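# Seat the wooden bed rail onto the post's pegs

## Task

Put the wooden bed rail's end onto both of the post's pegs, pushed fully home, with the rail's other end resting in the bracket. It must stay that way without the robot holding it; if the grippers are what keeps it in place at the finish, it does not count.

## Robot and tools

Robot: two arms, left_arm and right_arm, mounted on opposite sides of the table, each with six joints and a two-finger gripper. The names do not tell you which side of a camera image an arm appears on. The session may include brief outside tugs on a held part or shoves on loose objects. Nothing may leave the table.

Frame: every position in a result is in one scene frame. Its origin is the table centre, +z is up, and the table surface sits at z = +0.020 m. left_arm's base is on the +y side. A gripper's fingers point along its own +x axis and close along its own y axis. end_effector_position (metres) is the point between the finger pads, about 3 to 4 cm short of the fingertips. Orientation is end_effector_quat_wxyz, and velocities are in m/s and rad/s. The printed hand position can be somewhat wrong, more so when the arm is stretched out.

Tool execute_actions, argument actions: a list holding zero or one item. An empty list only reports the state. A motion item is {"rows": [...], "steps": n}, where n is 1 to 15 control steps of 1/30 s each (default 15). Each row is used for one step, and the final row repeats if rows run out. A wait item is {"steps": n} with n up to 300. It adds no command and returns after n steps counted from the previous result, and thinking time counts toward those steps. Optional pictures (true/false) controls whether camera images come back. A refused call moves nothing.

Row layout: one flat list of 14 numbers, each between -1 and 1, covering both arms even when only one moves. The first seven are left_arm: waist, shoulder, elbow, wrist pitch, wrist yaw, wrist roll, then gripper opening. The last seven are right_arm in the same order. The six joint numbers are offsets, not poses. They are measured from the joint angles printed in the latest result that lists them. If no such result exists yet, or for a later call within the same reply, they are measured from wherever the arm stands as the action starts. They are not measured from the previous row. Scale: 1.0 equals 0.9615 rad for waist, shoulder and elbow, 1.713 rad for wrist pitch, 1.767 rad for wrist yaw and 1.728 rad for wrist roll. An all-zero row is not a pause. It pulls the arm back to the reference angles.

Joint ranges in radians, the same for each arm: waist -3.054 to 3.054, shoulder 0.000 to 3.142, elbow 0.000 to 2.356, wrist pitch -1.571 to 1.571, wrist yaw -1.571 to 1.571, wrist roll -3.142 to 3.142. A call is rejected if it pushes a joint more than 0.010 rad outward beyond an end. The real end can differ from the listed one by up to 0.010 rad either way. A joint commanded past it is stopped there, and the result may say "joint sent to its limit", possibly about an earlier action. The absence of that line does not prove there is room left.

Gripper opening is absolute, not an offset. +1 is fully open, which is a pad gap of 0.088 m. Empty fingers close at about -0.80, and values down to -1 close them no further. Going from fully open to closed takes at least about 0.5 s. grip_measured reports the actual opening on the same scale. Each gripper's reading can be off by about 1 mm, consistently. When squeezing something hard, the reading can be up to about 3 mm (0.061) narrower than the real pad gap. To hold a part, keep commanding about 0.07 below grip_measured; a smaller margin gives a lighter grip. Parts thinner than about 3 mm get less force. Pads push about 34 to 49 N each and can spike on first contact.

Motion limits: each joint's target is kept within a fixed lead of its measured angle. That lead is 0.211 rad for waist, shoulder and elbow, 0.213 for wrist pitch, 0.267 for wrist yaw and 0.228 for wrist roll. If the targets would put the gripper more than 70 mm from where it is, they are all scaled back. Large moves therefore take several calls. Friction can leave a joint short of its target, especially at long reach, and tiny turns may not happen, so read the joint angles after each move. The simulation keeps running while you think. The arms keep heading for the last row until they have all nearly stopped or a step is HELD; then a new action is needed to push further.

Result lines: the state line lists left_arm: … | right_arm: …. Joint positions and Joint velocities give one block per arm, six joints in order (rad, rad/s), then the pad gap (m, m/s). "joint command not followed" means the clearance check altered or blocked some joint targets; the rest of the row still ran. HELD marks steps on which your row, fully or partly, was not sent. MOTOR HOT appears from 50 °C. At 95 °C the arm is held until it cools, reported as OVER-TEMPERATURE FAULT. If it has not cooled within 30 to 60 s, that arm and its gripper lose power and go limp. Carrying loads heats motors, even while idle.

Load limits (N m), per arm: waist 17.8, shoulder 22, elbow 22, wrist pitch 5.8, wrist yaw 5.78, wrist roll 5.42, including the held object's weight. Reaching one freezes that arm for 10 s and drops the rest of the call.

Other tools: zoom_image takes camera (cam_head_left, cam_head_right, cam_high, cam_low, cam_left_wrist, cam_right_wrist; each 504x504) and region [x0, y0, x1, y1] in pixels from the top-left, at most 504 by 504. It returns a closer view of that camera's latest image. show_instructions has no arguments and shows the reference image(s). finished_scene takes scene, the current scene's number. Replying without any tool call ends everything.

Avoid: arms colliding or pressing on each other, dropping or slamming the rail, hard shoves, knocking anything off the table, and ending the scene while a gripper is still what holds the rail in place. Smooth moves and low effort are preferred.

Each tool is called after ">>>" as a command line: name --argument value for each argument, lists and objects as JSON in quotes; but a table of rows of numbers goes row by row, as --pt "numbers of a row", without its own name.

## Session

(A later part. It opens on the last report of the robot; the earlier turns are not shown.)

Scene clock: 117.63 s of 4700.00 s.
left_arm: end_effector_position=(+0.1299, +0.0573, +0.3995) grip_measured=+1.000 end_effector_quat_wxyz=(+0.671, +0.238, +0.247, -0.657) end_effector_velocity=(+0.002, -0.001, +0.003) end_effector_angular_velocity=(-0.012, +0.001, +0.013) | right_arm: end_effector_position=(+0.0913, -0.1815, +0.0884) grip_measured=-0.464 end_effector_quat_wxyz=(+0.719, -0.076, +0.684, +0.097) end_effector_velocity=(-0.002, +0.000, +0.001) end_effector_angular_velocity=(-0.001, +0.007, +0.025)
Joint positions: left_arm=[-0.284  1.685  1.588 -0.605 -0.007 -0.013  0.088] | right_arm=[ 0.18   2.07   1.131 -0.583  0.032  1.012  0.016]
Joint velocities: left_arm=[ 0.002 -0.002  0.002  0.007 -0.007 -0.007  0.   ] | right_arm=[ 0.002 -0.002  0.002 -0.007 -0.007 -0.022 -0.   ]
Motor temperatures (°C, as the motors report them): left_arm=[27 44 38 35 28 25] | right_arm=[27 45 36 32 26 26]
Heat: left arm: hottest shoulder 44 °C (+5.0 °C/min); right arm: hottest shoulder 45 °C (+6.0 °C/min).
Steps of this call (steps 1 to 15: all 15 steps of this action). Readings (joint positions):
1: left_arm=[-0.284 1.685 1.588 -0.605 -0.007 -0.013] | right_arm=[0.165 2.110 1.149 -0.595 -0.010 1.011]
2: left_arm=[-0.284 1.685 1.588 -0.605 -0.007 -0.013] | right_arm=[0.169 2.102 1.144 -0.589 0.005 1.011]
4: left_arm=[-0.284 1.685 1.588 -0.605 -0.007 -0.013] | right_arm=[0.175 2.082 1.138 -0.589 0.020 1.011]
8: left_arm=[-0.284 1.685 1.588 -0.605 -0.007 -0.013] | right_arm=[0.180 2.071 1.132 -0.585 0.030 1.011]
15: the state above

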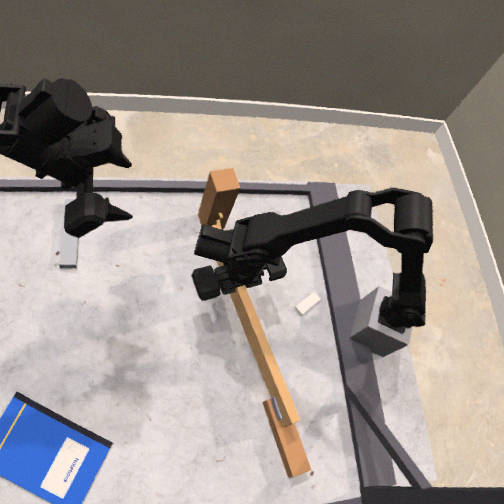

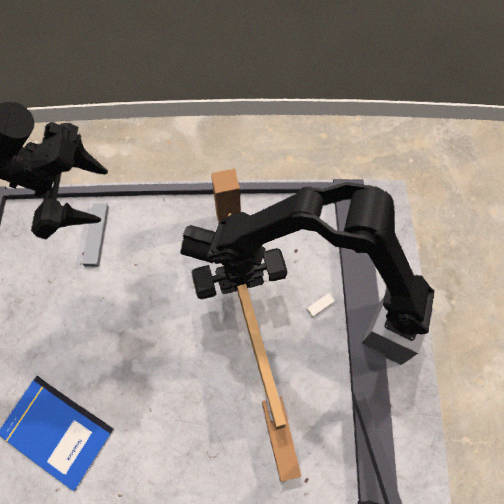

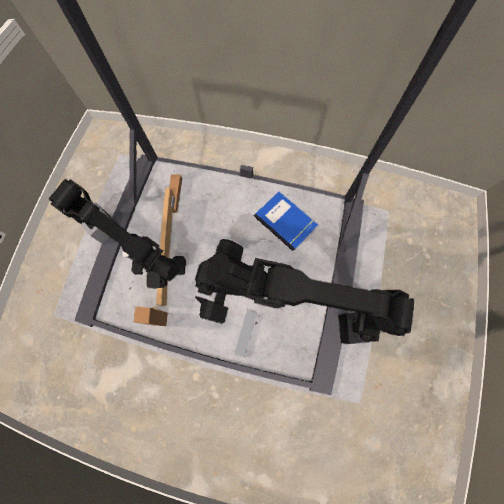

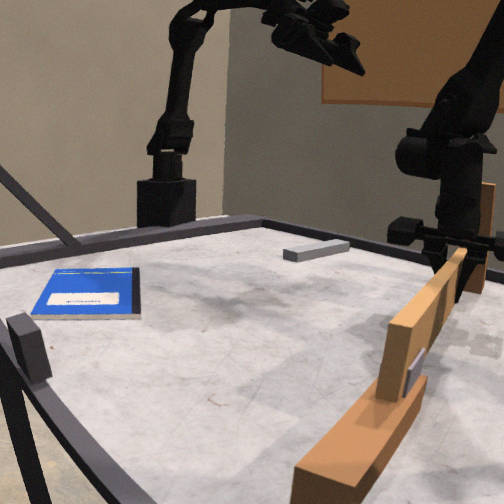

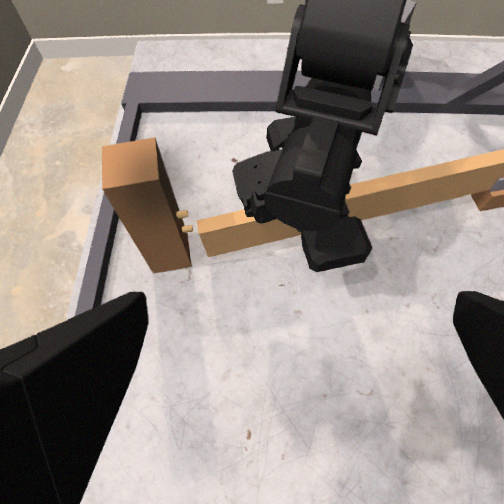

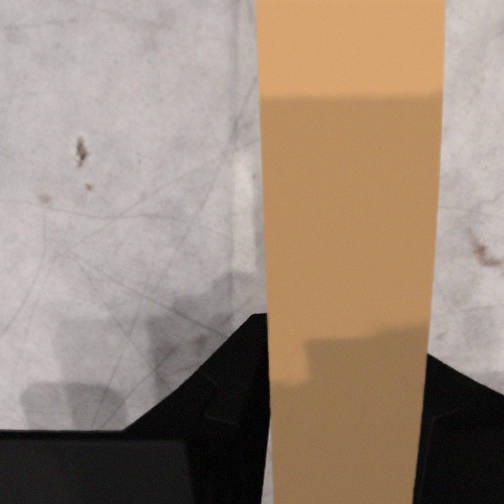

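>>> execute_actions --actions '[{"rows": [[0,0,0,0,0,0,1,0.03,-0.08,0.01,0.03,0.02,0,-0.7]], "steps": 15}]'

Scene clock: 120.30 s of 4700.00 s.
left_arm: end_effector_position=(+0.1299, +0.0573, +0.3995) grip_measured=+1.000 end_effector_quat_wxyz=(+0.671, +0.238, +0.247, -0.657) end_effector_velocity=(-0.000, +0.002, -0.001) end_effector_angular_velocity=(+0.007, +0.001, +0.008) | right_arm: end_effector_position=(+0.0901, -0.1804, +0.0926) grip_measured=-0.464 end_effector_quat_wxyz=(+0.730, -0.076, +0.671, +0.103) end_effector_velocity=(-0.001, -0.004, -0.001) end_effector_angular_velocity=(-0.010, +0.010, +0.005)
Joint positions: left_arm=[-0.284  1.685  1.588 -0.605 -0.007 -0.013  0.088] | right_arm=[ 0.197  2.049  1.115 -0.568  0.06   1.017  0.016]
Joint velocities: left_arm=[-0.002 -0.002 -0.002 -0.007 -0.007 -0.007  0.   ] | right_arm=[-0.002 -0.002 -0.007 -0.007 -0.007 -0.007 -0.   ]
Motor temperatures (°C, as the motors report them): left_arm=[27 44 38 35 28 25] | right_arm=[27 46 36 33 26 26]
Heat: left arm: hottest shoulder 44 °C (+5.0 °C/min); right arm: hottest shoulder 46 °C (+7.1 °C/min).
Steps of this call (steps 1 to 15: the robot went on to your last target; steps 16 to 65: nothing new was sent; steps 66 to 80: all 15 steps of this action). Readings (joint positions):
66: left_arm=[-0.284 1.685 1.588 -0.605 -0.007 -0.013] | right_arm=[0.185 2.065 1.128 -0.578 0.037 1.013]
67: left_arm=[-0.284 1.685 1.588 -0.605 -0.007 -0.013] | right_arm=[0.191 2.060 1.123 -0.574 0.049 1.014]
69: left_arm=[-0.284 1.685 1.588 -0.605 -0.007 -0.013] | right_arm=[0.196 2.053 1.119 -0.572 0.060 1.017]
73: left_arm=[-0.284 1.685 1.588 -0.605 -0.007 -0.013] | right_arm=[0.196 2.049 1.116 -0.569 0.060 1.017]
80: the state above

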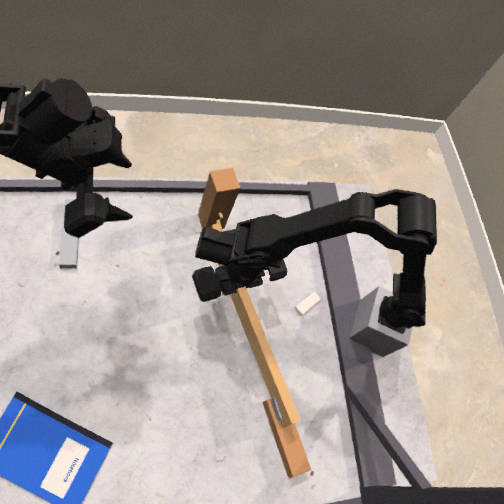

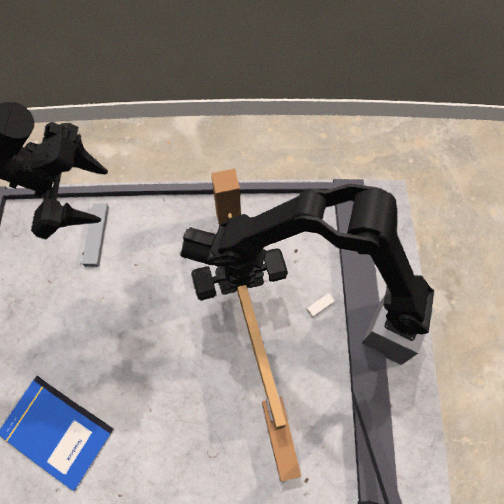

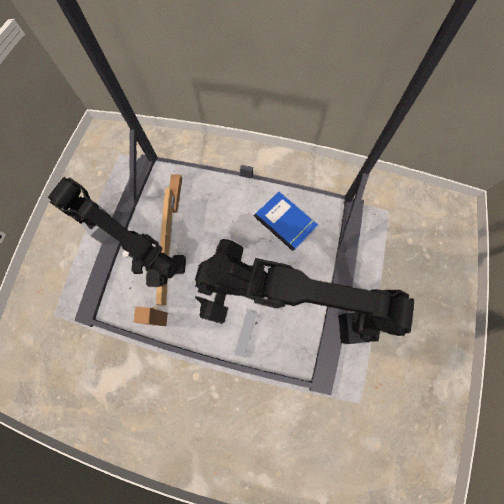

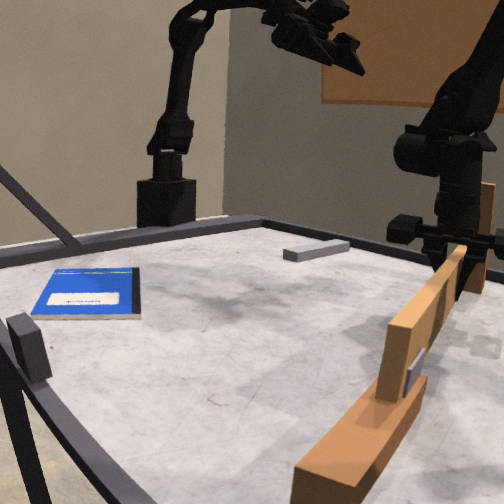

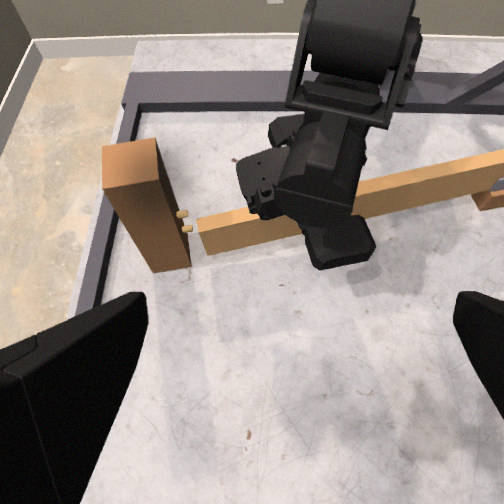

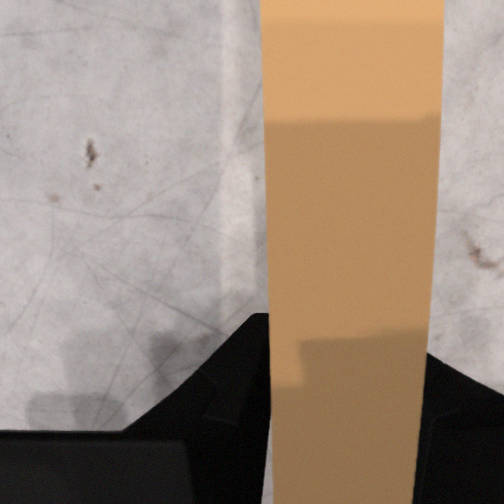

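>>> execute_actions --actions '[{"rows": [[0,0,0,0,0,0,1,0,-0.07,0.03,0.02,0,0,-0.7]], "steps": 15}]'

Scene clock: 122.10 s of 4700.00 s.
left_arm: end_effector_position=(+0.1299, +0.0573, +0.3995) grip_measured=+1.000 end_effector_quat_wxyz=(+0.671, +0.238, +0.247, -0.657) end_effector_velocity=(-0.000, +0.002, +0.001) end_effector_angular_velocity=(+0.002, +0.001, +0.008) | right_arm: end_effector_position=(+0.0904, -0.1800, +0.0948) grip_measured=-0.464 end_effector_quat_wxyz=(+0.731, -0.073, +0.671, +0.104) end_effector_velocity=(+0.004, -0.000, +0.000) end_effector_angular_velocity=(+0.004, -0.010, -0.001)
Joint positions: left_arm=[-0.284  1.685  1.588 -0.605 -0.007 -0.013  0.088] | right_arm=[ 0.196  2.041  1.114 -0.569  0.06   1.02   0.016]
Joint velocities: left_arm=[-0.002 -0.007 -0.002 -0.007 -0.007 -0.007  0.   ] | right_arm=[-0.007 -0.002 -0.002  0.007  0.007 -0.007 -0.   ]
Motor temperatures (°C, as the motors report them): left_arm=[27 44 38 35 28 25] | right_arm=[27 47 37 34 26 26]
Heat: left arm: hottest shoulder 44 °C (+5.1 °C/min); right arm: hottest shoulder 47 °C (+8.1 °C/min).
Steps of this call (steps 1 to 15: the robot went on to your last target; steps 16 to 39: nothing new was sent; steps 40 to 54: all 15 steps of this action). Readings (joint positions):
40: left_arm=[-0.284 1.685 1.588 -0.605 -0.007 -0.013] | right_arm=[0.196 2.047 1.115 -0.567 0.060 1.019]
41: left_arm=[-0.284 1.685 1.588 -0.605 -0.007 -0.013] | right_arm=[0.196 2.046 1.115 -0.568 0.060 1.019]
43: left_arm=[-0.284 1.685 1.588 -0.605 -0.007 -0.013] | right_arm=[0.196 2.043 1.114 -0.569 0.060 1.020]
47: left_arm=[-0.284 1.685 1.588 -0.605 -0.007 -0.013] | right_arm=[0.196 2.041 1.114 -0.569 0.060 1.020]
54: the state above

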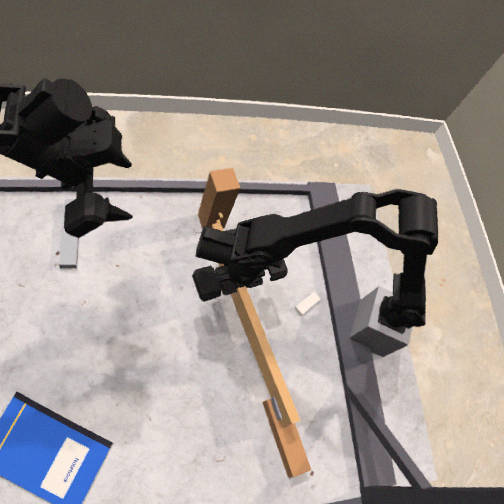

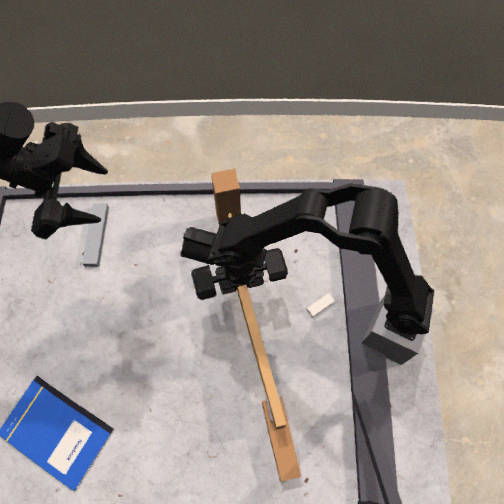

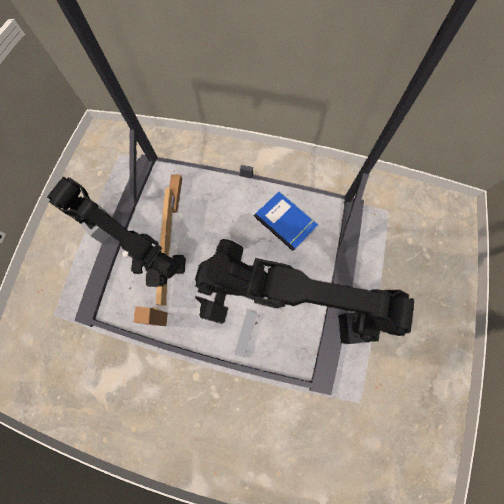

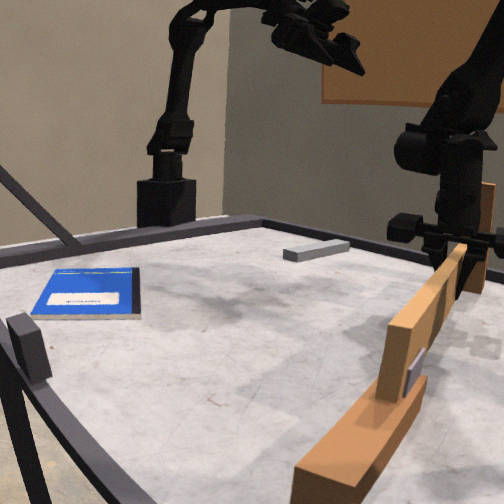

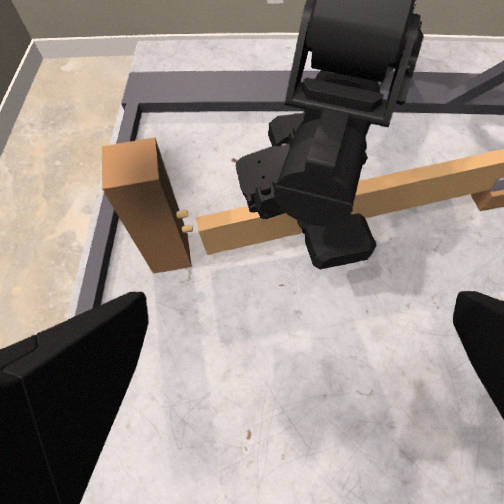

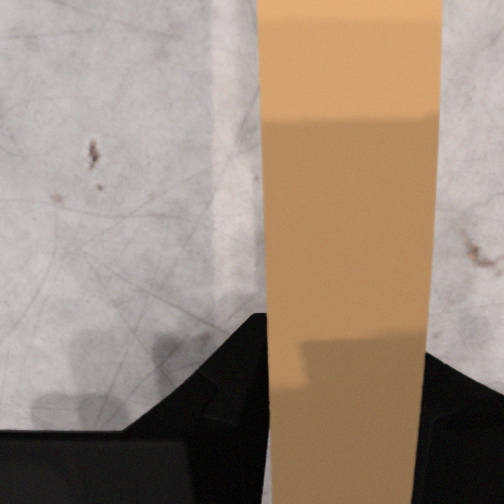

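>>> execute_actions --actions '[{"rows": [[0,0,0,0,0,0,1,0.03,-0.04,-0.04,0,-0.015,-0.015,-0.7]], "steps": 15}]'

Scene clock: 124.80 s of 4700.00 s.
left_arm: end_effector_position=(+0.1299, +0.0573, +0.3995) grip_measured=+1.000 end_effector_quat_wxyz=(+0.671, +0.238, +0.247, -0.657) end_effector_velocity=(-0.000, +0.002, -0.001) end_effector_angular_velocity=(+0.007, +0.012, +0.017) | right_arm: end_effector_position=(+0.0885, -0.1853, +0.0943) grip_measured=-0.464 end_effector_quat_wxyz=(+0.730, -0.077, +0.671, +0.106) end_effector_velocity=(-0.003, -0.003, +0.001) end_effector_angular_velocity=(-0.011, +0.026, +0.006)
Joint positions: left_arm=[-0.284  1.685  1.588 -0.605 -0.007 -0.013  0.088] | right_arm=[ 0.197  2.027  1.089 -0.56   0.06   1.014  0.016]
Joint velocities: left_arm=[-0.002 -0.002 -0.002 -0.007 -0.007 -0.022  0.   ] | right_arm=[-0.002 -0.002  0.002 -0.022 -0.022 -0.007 -0.   ]
Motor temperatures (°C, as the motors report them): left_arm=[27 44 38 35 28 25] | right_arm=[27 49 37 35 26 26]
Heat: left arm: hottest shoulder 44 °C (+5.0 °C/min); right arm: hottest shoulder 49 °C (+10.0 °C/min).
Steps of this call (steps 1 to 15: the robot went on to your last target; steps 16 to 66: nothing new was sent; steps 67 to 81: all 15 steps of this action). Readings (joint positions):
67: left_arm=[-0.284 1.685 1.588 -0.605 -0.007 -0.013] | right_arm=[0.197 2.041 1.103 -0.563 0.060 1.020]
68: left_arm=[-0.284 1.685 1.588 -0.605 -0.007 -0.013] | right_arm=[0.197 2.038 1.096 -0.559 0.060 1.019]
70: left_arm=[-0.284 1.685 1.588 -0.605 -0.007 -0.013] | right_arm=[0.197 2.032 1.092 -0.559 0.060 1.017]
74: left_arm=[-0.284 1.685 1.588 -0.605 -0.007 -0.013] | right_arm=[0.197 2.028 1.089 -0.560 0.060 1.015]
81: the state above

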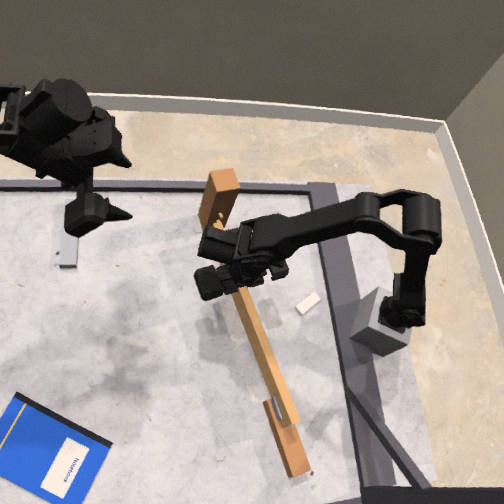

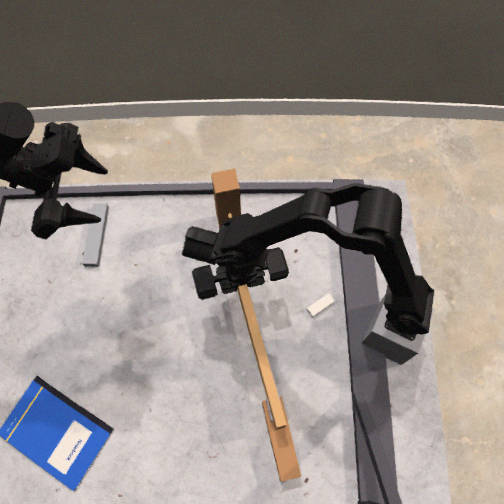

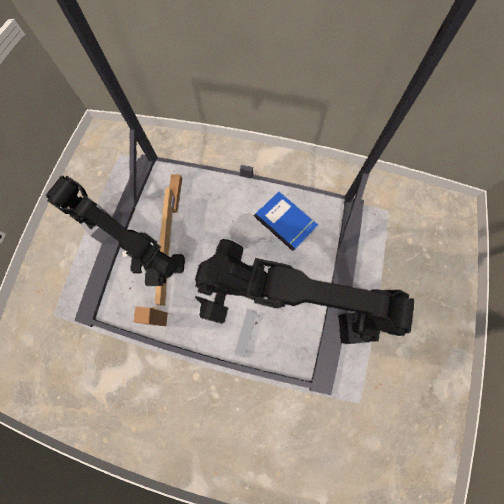

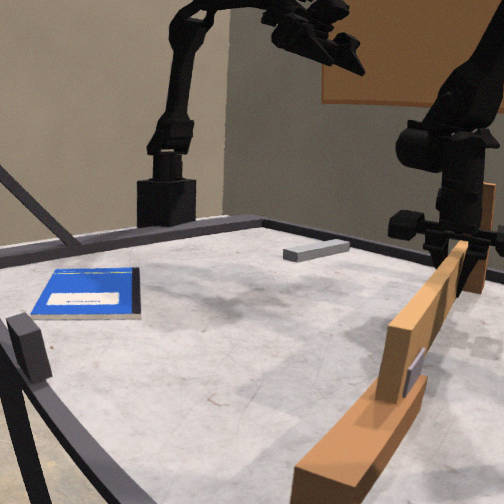

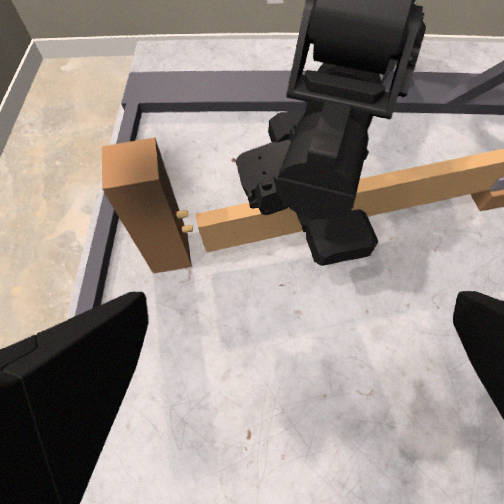

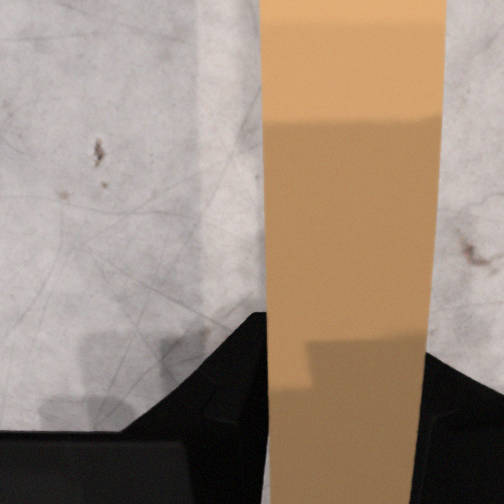

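>>> execute_actions --actions '[{"rows": [[0,0,0,0,0,0,1,0.02,-0.08,0.0,0.03,0.04,0,-0.7]], "steps": 15}]'

Scene clock: 127.73 s of 4700.00 s.
left_arm: end_effector_position=(+0.1299, +0.0573, +0.3995) grip_measured=+1.000 end_effector_quat_wxyz=(+0.671, +0.238, +0.247, -0.657) end_effector_velocity=(-0.000, +0.004, -0.004) end_effector_angular_velocity=(+0.022, +0.001, +0.008) | right_arm: end_effector_position=(+0.0886, -0.1825, +0.1026) grip_measured=-0.464 end_effector_quat_wxyz=(+0.748, -0.072, +0.650, +0.113) end_effector_velocity=(-0.001, -0.002, -0.000) end_effector_angular_velocity=(-0.006, +0.008, +0.006)
Joint positions: left_arm=[-0.284  1.685  1.588 -0.605 -0.007 -0.013  0.088] | right_arm=[ 0.218  1.994  1.072 -0.54   0.105  1.027  0.016]
Joint velocities: left_arm=[-0.002 -0.002 -0.002 -0.022 -0.007 -0.007  0.   ] | right_arm=[-0.002 -0.002 -0.002 -0.007 -0.007 -0.007 -0.   ]
Motor temperatures (°C, as the motors report them): left_arm=[27 44 38 35 28 25] | right_arm=[27 49 37 35 26 26]
Heat: left arm: hottest shoulder 44 °C (+4.0 °C/min); right arm: hottest shoulder 49 °C (+9.0 °C/min).
Steps of this call (steps 1 to 15: the robot went on to your last target; steps 16 to 73: nothing new was sent; steps 74 to 88: all 15 steps of this action). Readings (joint positions):
74: left_arm=[-0.284 1.685 1.588 -0.605 -0.007 -0.013] | right_arm=[0.198 2.019 1.088 -0.556 0.066 1.015]
75: left_arm=[-0.284 1.685 1.588 -0.605 -0.007 -0.013] | right_arm=[0.203 2.012 1.085 -0.554 0.074 1.017]
77: left_arm=[-0.284 1.685 1.588 -0.605 -0.007 -0.013] | right_arm=[0.213 1.999 1.079 -0.551 0.094 1.022]
81: left_arm=[-0.284 1.685 1.588 -0.605 -0.007 -0.013] | right_arm=[0.217 1.995 1.073 -0.543 0.103 1.026]
88: the state above

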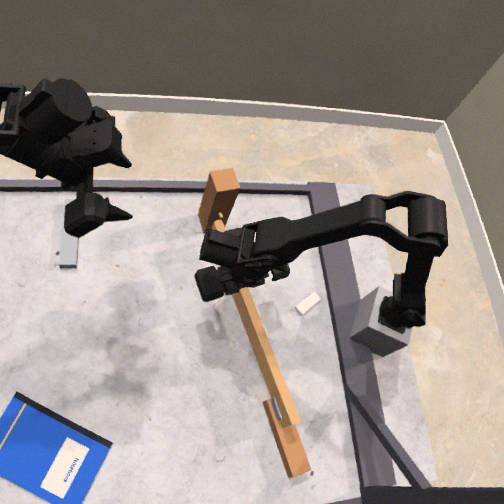

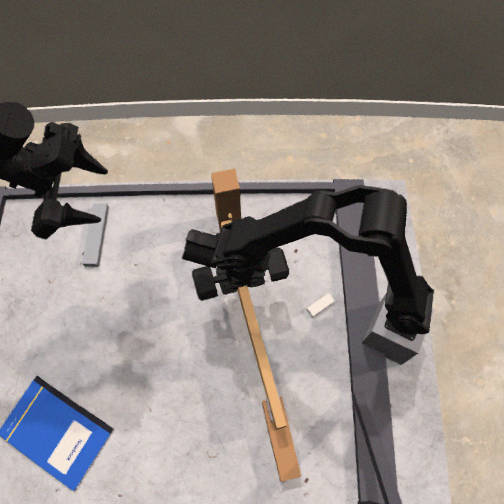

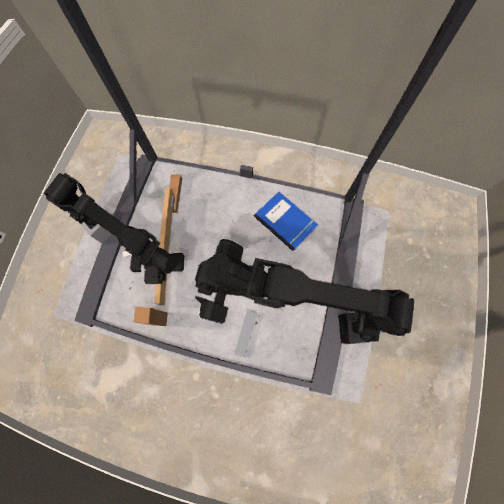

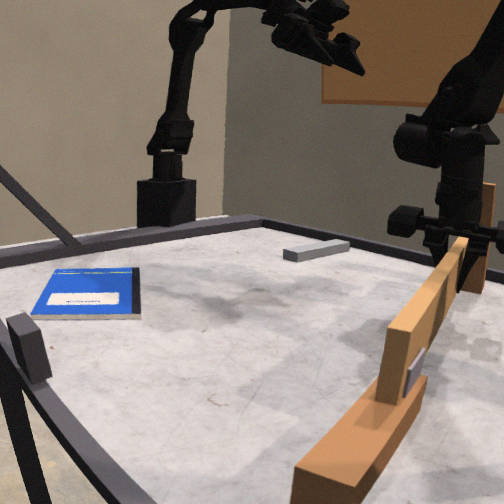

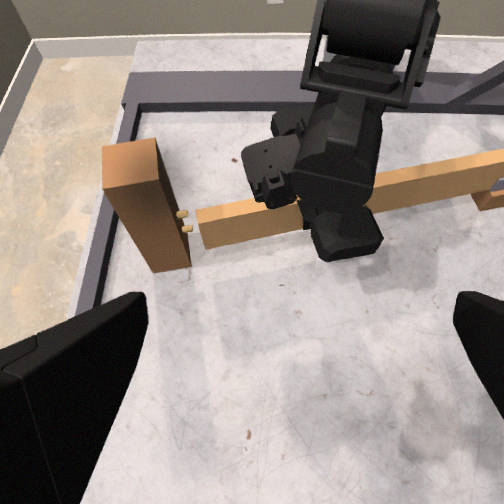

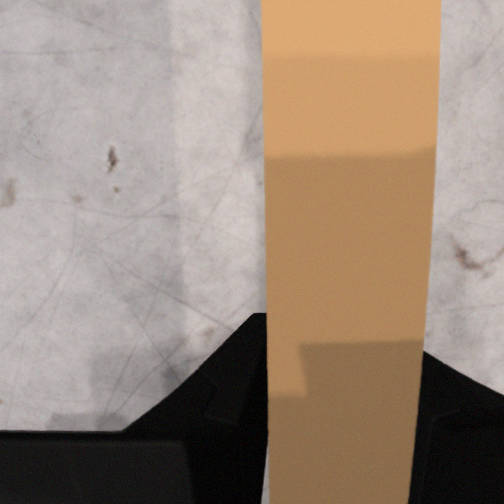

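>>> execute_actions --actions '[{"rows": [[0,0,0,0,0,0,1,0.02,-0.1,-0.04,0.02,0.04,0,-0.7]], "steps": 15}]'

Scene clock: 130.00 s of 4700.00 s.
left_arm: end_effector_position=(+0.1299, +0.0573, +0.3995) grip_measured=+1.000 end_effector_quat_wxyz=(+0.671, +0.238, +0.247, -0.657) end_effector_velocity=(-0.002, +0.003, -0.002) end_effector_angular_velocity=(+0.017, +0.022, +0.006) | right_arm: end_effector_position=(+0.0869, -0.1854, +0.1141) grip_measured=-0.464 end_effector_quat_wxyz=(+0.766, -0.066, +0.628, +0.120) end_effector_velocity=(-0.002, -0.001, -0.002) end_effector_angular_velocity=(+0.001, +0.008, -0.004)
Joint positions: left_arm=[-0.284  1.685  1.588 -0.605 -0.007 -0.013  0.088] | right_arm=[ 0.241  1.935  1.031 -0.521  0.152  1.043  0.016]
Joint velocities: left_arm=[-0.002 -0.002  0.002 -0.022  0.007 -0.022  0.   ] | right_arm=[ 0.002  0.002 -0.007  0.007 -0.007  0.007 -0.   ]
Motor temperatures (°C, as the motors report them): left_arm=[27 44 38 35 28 25] | right_arm=[27 50 37 36 26 26]
Heat: left arm: hottest shoulder 44 °C (+4.1 °C/min); right arm: hottest shoulder 50 °C (+10.1 °C/min). Fold the right arm in close to its base before you think long.
MOTOR HOT: a motor of the right arm reached 50 °C. Now the hottest motor of the right arm, joint 2 (shoulder), reports 50 °C. The temperature limit of the motors' drives, at which the controller stops that arm, is 95 °C. To cool a motor, set the load down, stop pushing, or move to a pose that needs little force.
Steps of this call (steps 1 to 15: the robot went on to your last target; steps 16 to 53: nothing new was sent; steps 54 to 68: all 15 steps of this action). Readings (joint positions):
54: left_arm=[-0.284 1.685 1.588 -0.605 -0.007 -0.013] | right_arm=[0.222 1.984 1.060 -0.530 0.114 1.031]
55: left_arm=[-0.284 1.685 1.588 -0.605 -0.007 -0.013] | right_arm=[0.228 1.972 1.048 -0.522 0.127 1.036]
57: left_arm=[-0.284 1.685 1.588 -0.605 -0.007 -0.013] | right_arm=[0.237 1.946 1.038 -0.524 0.143 1.039]
61: left_arm=[-0.284 1.685 1.588 -0.605 -0.007 -0.013] | right_arm=[0.240 1.936 1.032 -0.522 0.150 1.042]
68: the state above

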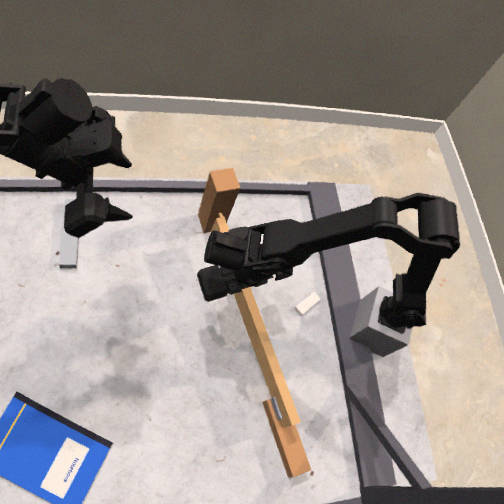

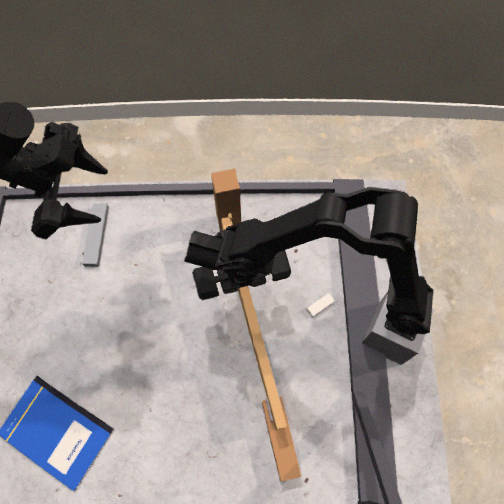

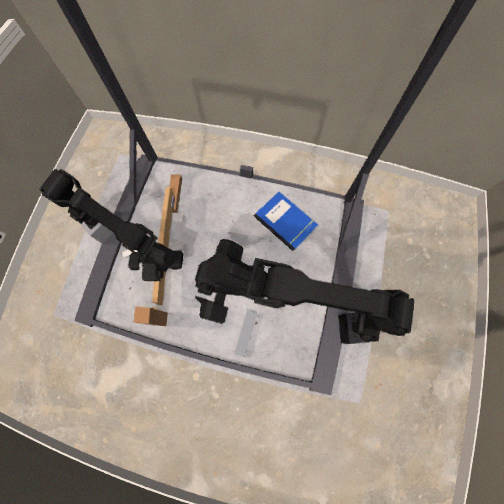

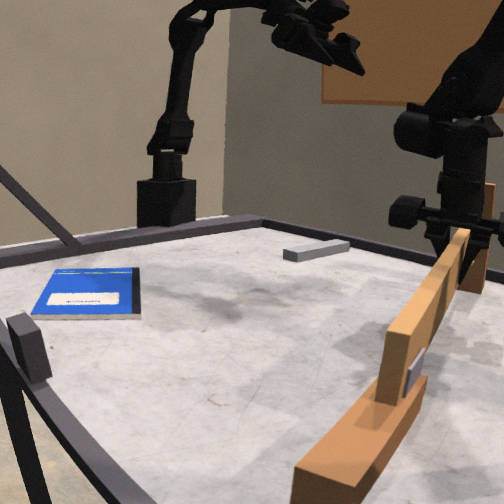

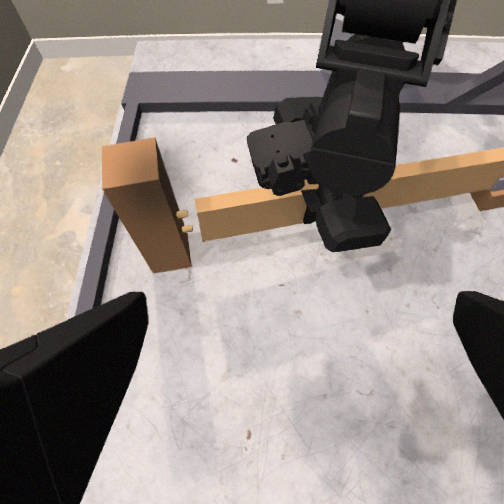

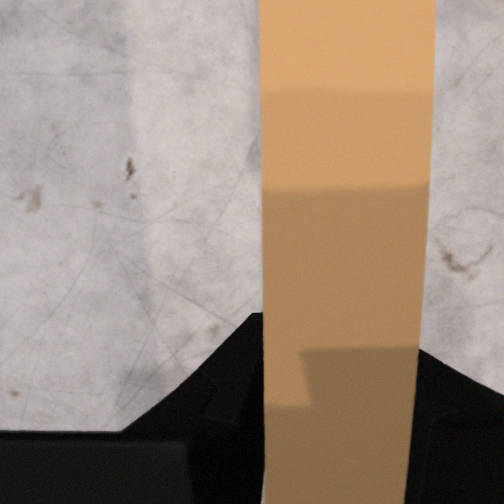

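>>> execute_actions --actions '[{"rows": [[0,0,0,0,0,0,1,0,0,0,-0.035,0,0,-0.7]], "steps": 15}]'

>>> zoom_image --camera "cam_left_wrist" --region '[150, 160, 270, 280]'

>>> zoom_image --camera "cam_head_right" --region '[170, 160, 290, 280]'

Scene clock: 133.90 s of 4700.00 s.
left_arm: end_effector_position=(+0.1299, +0.0573, +0.3995) grip_measured=+1.000 end_effector_quat_wxyz=(+0.671, +0.238, +0.247, -0.657) end_effector_velocity=(-0.002, -0.000, +0.001) end_effector_angular_velocity=(-0.007, -0.010, -0.006) | right_arm: end_effector_position=(+0.0868, -0.1952, +0.1131) grip_measured=-0.464 end_effector_quat_wxyz=(+0.762, -0.072, +0.636, +0.098) end_effector_velocity=(-0.001, -0.002, -0.000) end_effector_angular_velocity=(-0.006, +0.008, +0.006)
Joint positions: left_arm=[-0.284  1.685  1.588 -0.605 -0.007 -0.013  0.088] | right_arm=[ 0.234  1.935  1.032 -0.567  0.153  1.062  0.016]
Joint velocities: left_arm=[-0.007 -0.002 -0.002  0.007 -0.007  0.007  0.   ] | right_arm=[-0.002 -0.002 -0.002 -0.007 -0.007 -0.007  0.   ]
Motor temperatures (°C, as the motors report them): left_arm=[27 44 39 35 28 25] | right_arm=[27 51 36 36 26 26]
Heat: left arm: hottest shoulder 44 °C (+3.0 °C/min); right arm: hottest shoulder 51 °C (+11.1 °C/min). Fold the right arm in close to its base before you think long.
MOTOR HOT: still on. Now the hottest motor of the right arm, joint 2 (shoulder), reports 51 °C; a drive's own limit is 95 °C.
Steps of this call (steps 1 to 15: the robot went on to your last target; steps 16 to 90: nothing new was sent; then 0.40 s passed at rest; steps 91 to 105: all 15 steps of this action). Readings (joint positions):
91: left_arm=[-0.284 1.685 1.588 -0.605 -0.007 -0.013] | right_arm=[0.241 1.935 1.031 -0.528 0.152 1.047]
92: left_arm=[-0.284 1.685 1.588 -0.605 -0.007 -0.013] | right_arm=[0.240 1.935 1.031 -0.537 0.153 1.050]
94: left_arm=[-0.284 1.685 1.588 -0.605 -0.007 -0.013] | right_arm=[0.237 1.935 1.032 -0.551 0.154 1.055]
98: left_arm=[-0.284 1.685 1.588 -0.605 -0.007 -0.013] | right_arm=[0.234 1.935 1.032 -0.566 0.153 1.061]
105: the state above

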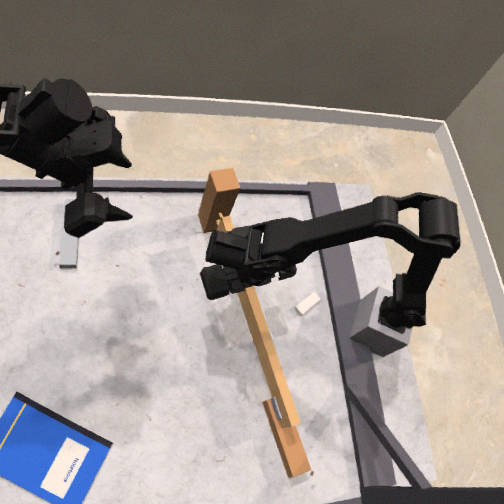

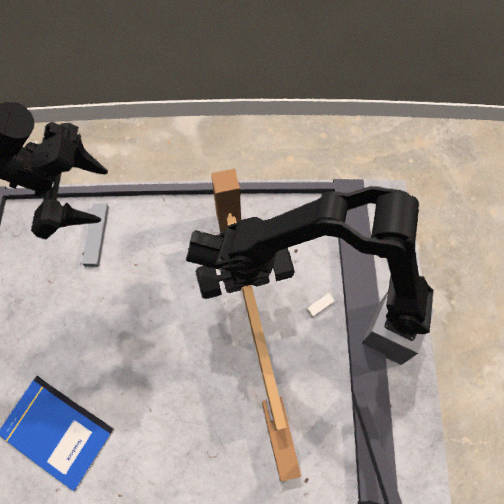

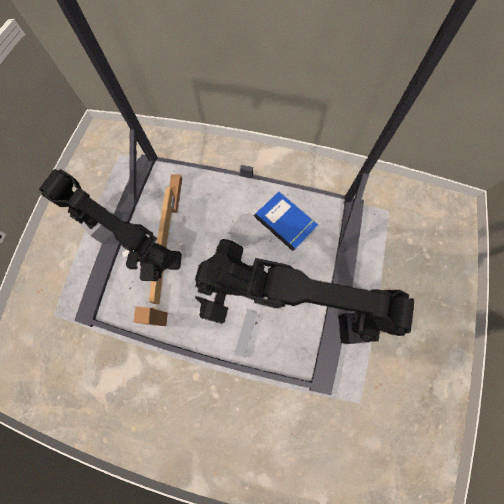

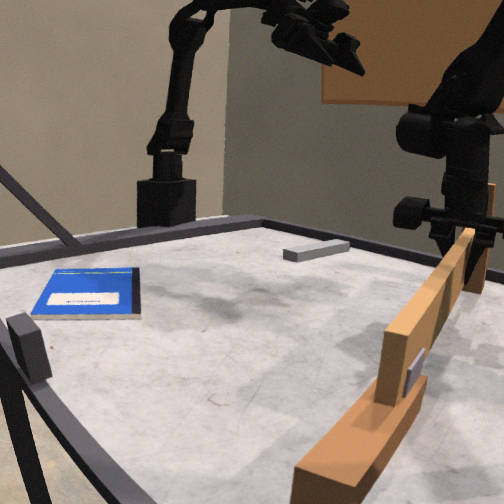

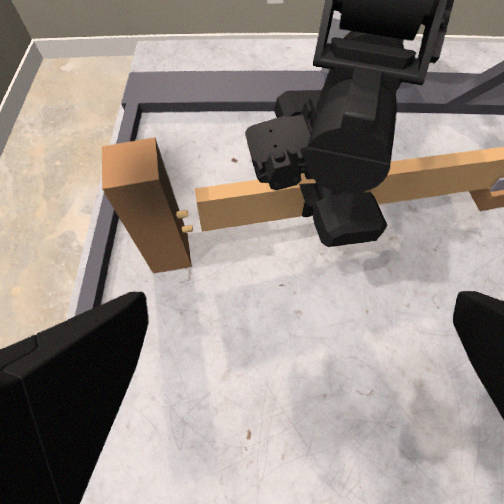

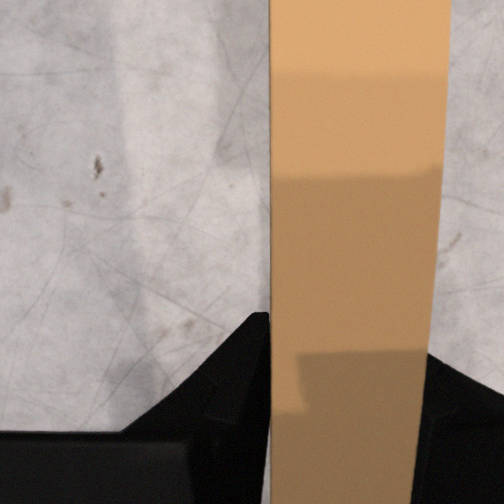

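Region (150, 160, 270, 280) of cam_left_wrist's 504x504 image, scaled by 4.200, with more detail than that image has.

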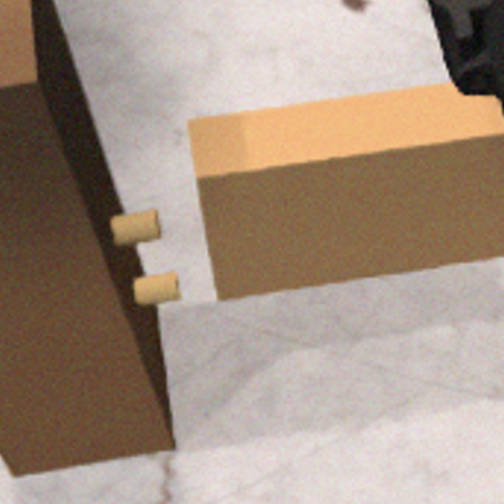

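Region (170, 160, 290, 280) of cam_head_right's 504x504 image, scaled by 4.200, with more detail than that image has.

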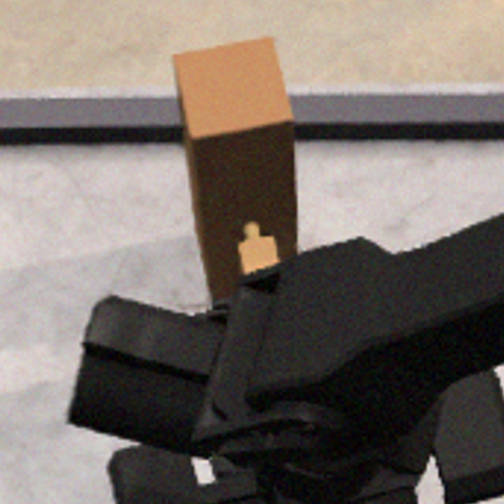

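>>> execute_actions --actions '[{"rows": [[0,0,0,0,0,0,1,-0.02,0.04,0.035,0,-0.015,0,-0.7]], "steps": 15}]'

>>> zoom_image --camera "cam_left_wrist" --region '[150, 160, 270, 280]'

>>> zoom_image --camera "cam_head_right" --region '[170, 160, 290, 280]'

Scene clock: 139.63 s of 4700.00 s.
left_arm: end_effector_position=(+0.1299, +0.0573, +0.3995) grip_measured=+1.000 end_effector_quat_wxyz=(+0.671, +0.238, +0.247, -0.657) end_effector_velocity=(-0.002, -0.000, +0.001) end_effector_angular_velocity=(-0.007, +0.001, +0.003) | right_arm: end_effector_position=(+0.0892, -0.1930, +0.1071) grip_measured=-0.464 end_effector_quat_wxyz=(+0.754, -0.066, +0.647, +0.091) end_effector_velocity=(-0.001, -0.004, -0.001) end_effector_angular_velocity=(-0.020, +0.013, +0.005)
Joint positions: left_arm=[-0.284  1.685  1.588 -0.605 -0.007 -0.013  0.088] | right_arm=[ 0.218  1.965  1.051 -0.567  0.127  1.067  0.016]
Joint velocities: left_arm=[-0.007 -0.002 -0.002  0.007 -0.007 -0.007  0.   ] | right_arm=[-0.002  0.002  0.002 -0.022 -0.007 -0.007 -0.   ]
Motor temperatures (°C, as the motors report them): left_arm=[27 44 39 36 28 25] | right_arm=[27 49 36 35 26 26]
Heat: left arm: hottest shoulder 44 °C (+3.0 °C/min); right arm: hottest shoulder 49 °C (+9.1 °C/min). Fold the right arm in close to its base before you think long.
MOTOR HOT: still on. Now the hottest motor of the right arm, joint 2 (shoulder), reports 49 °C; a drive's own limit is 95 °C.
Steps of this call (steps 1 to 15: the robot went on to your last target; steps 16 to 90: nothing new was sent; then 2.23 s passed at rest; steps 91 to 105: all 15 steps of this action). Readings (joint positions):
91: left_arm=[-0.284 1.685 1.588 -0.605 -0.007 -0.013] | right_arm=[0.232 1.938 1.037 -0.570 0.147 1.065]
92: left_arm=[-0.284 1.685 1.588 -0.605 -0.007 -0.013] | right_arm=[0.228 1.944 1.043 -0.570 0.137 1.066]
94: left_arm=[-0.284 1.685 1.588 -0.605 -0.007 -0.013] | right_arm=[0.223 1.955 1.049 -0.568 0.133 1.066]
98: left_arm=[-0.284 1.685 1.588 -0.605 -0.007 -0.013] | right_arm=[0.218 1.964 1.049 -0.568 0.128 1.067]
105: the state above

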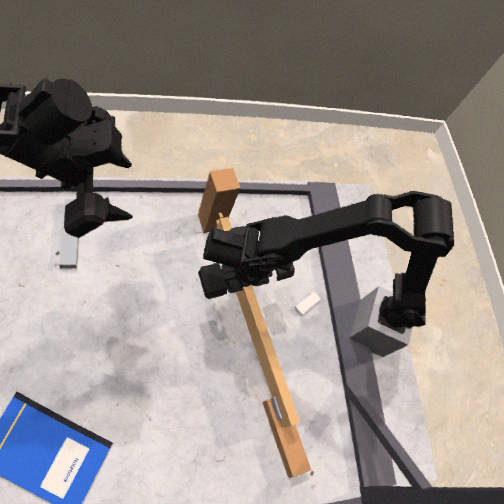

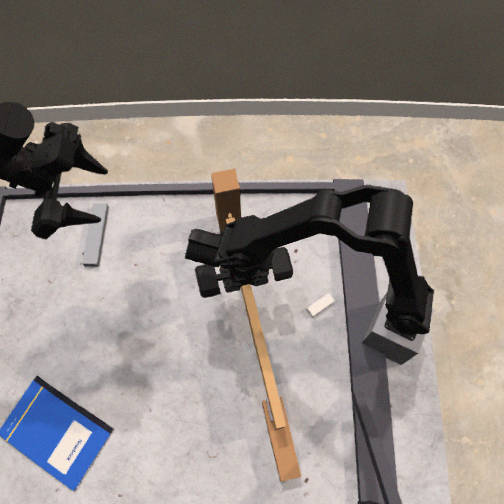

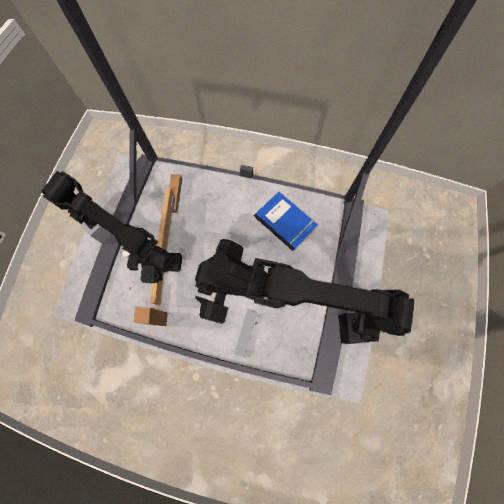

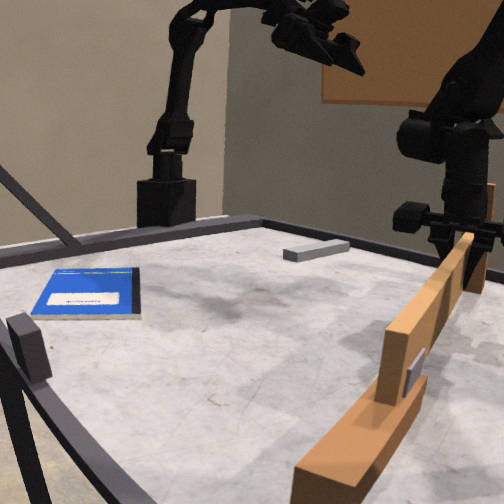

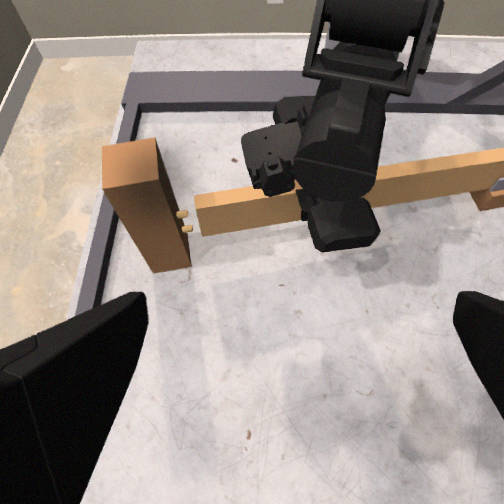

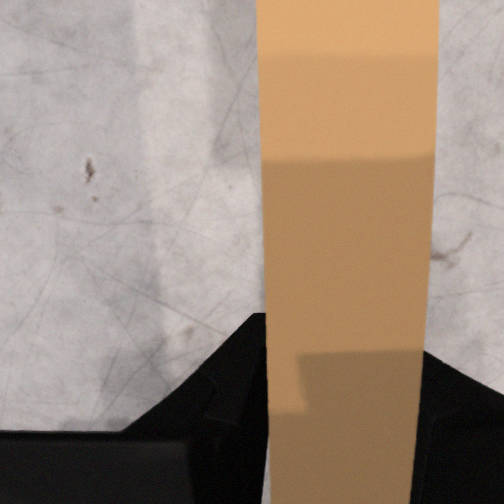

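Region (150, 160, 270, 280) of cam_left_wrist's 504x504 image, scaled by 4.200, with more detail than that image has.

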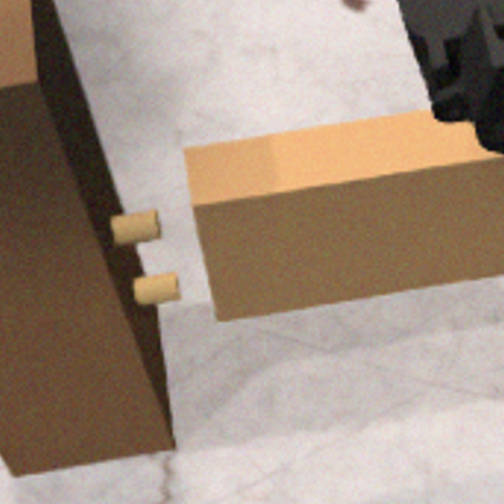

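Region (170, 160, 290, 280) of cam_head_right's 504x504 image, scaled by 4.200, with more detail than that image has.

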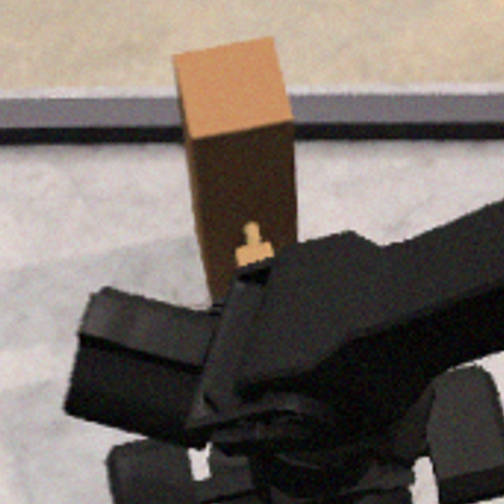

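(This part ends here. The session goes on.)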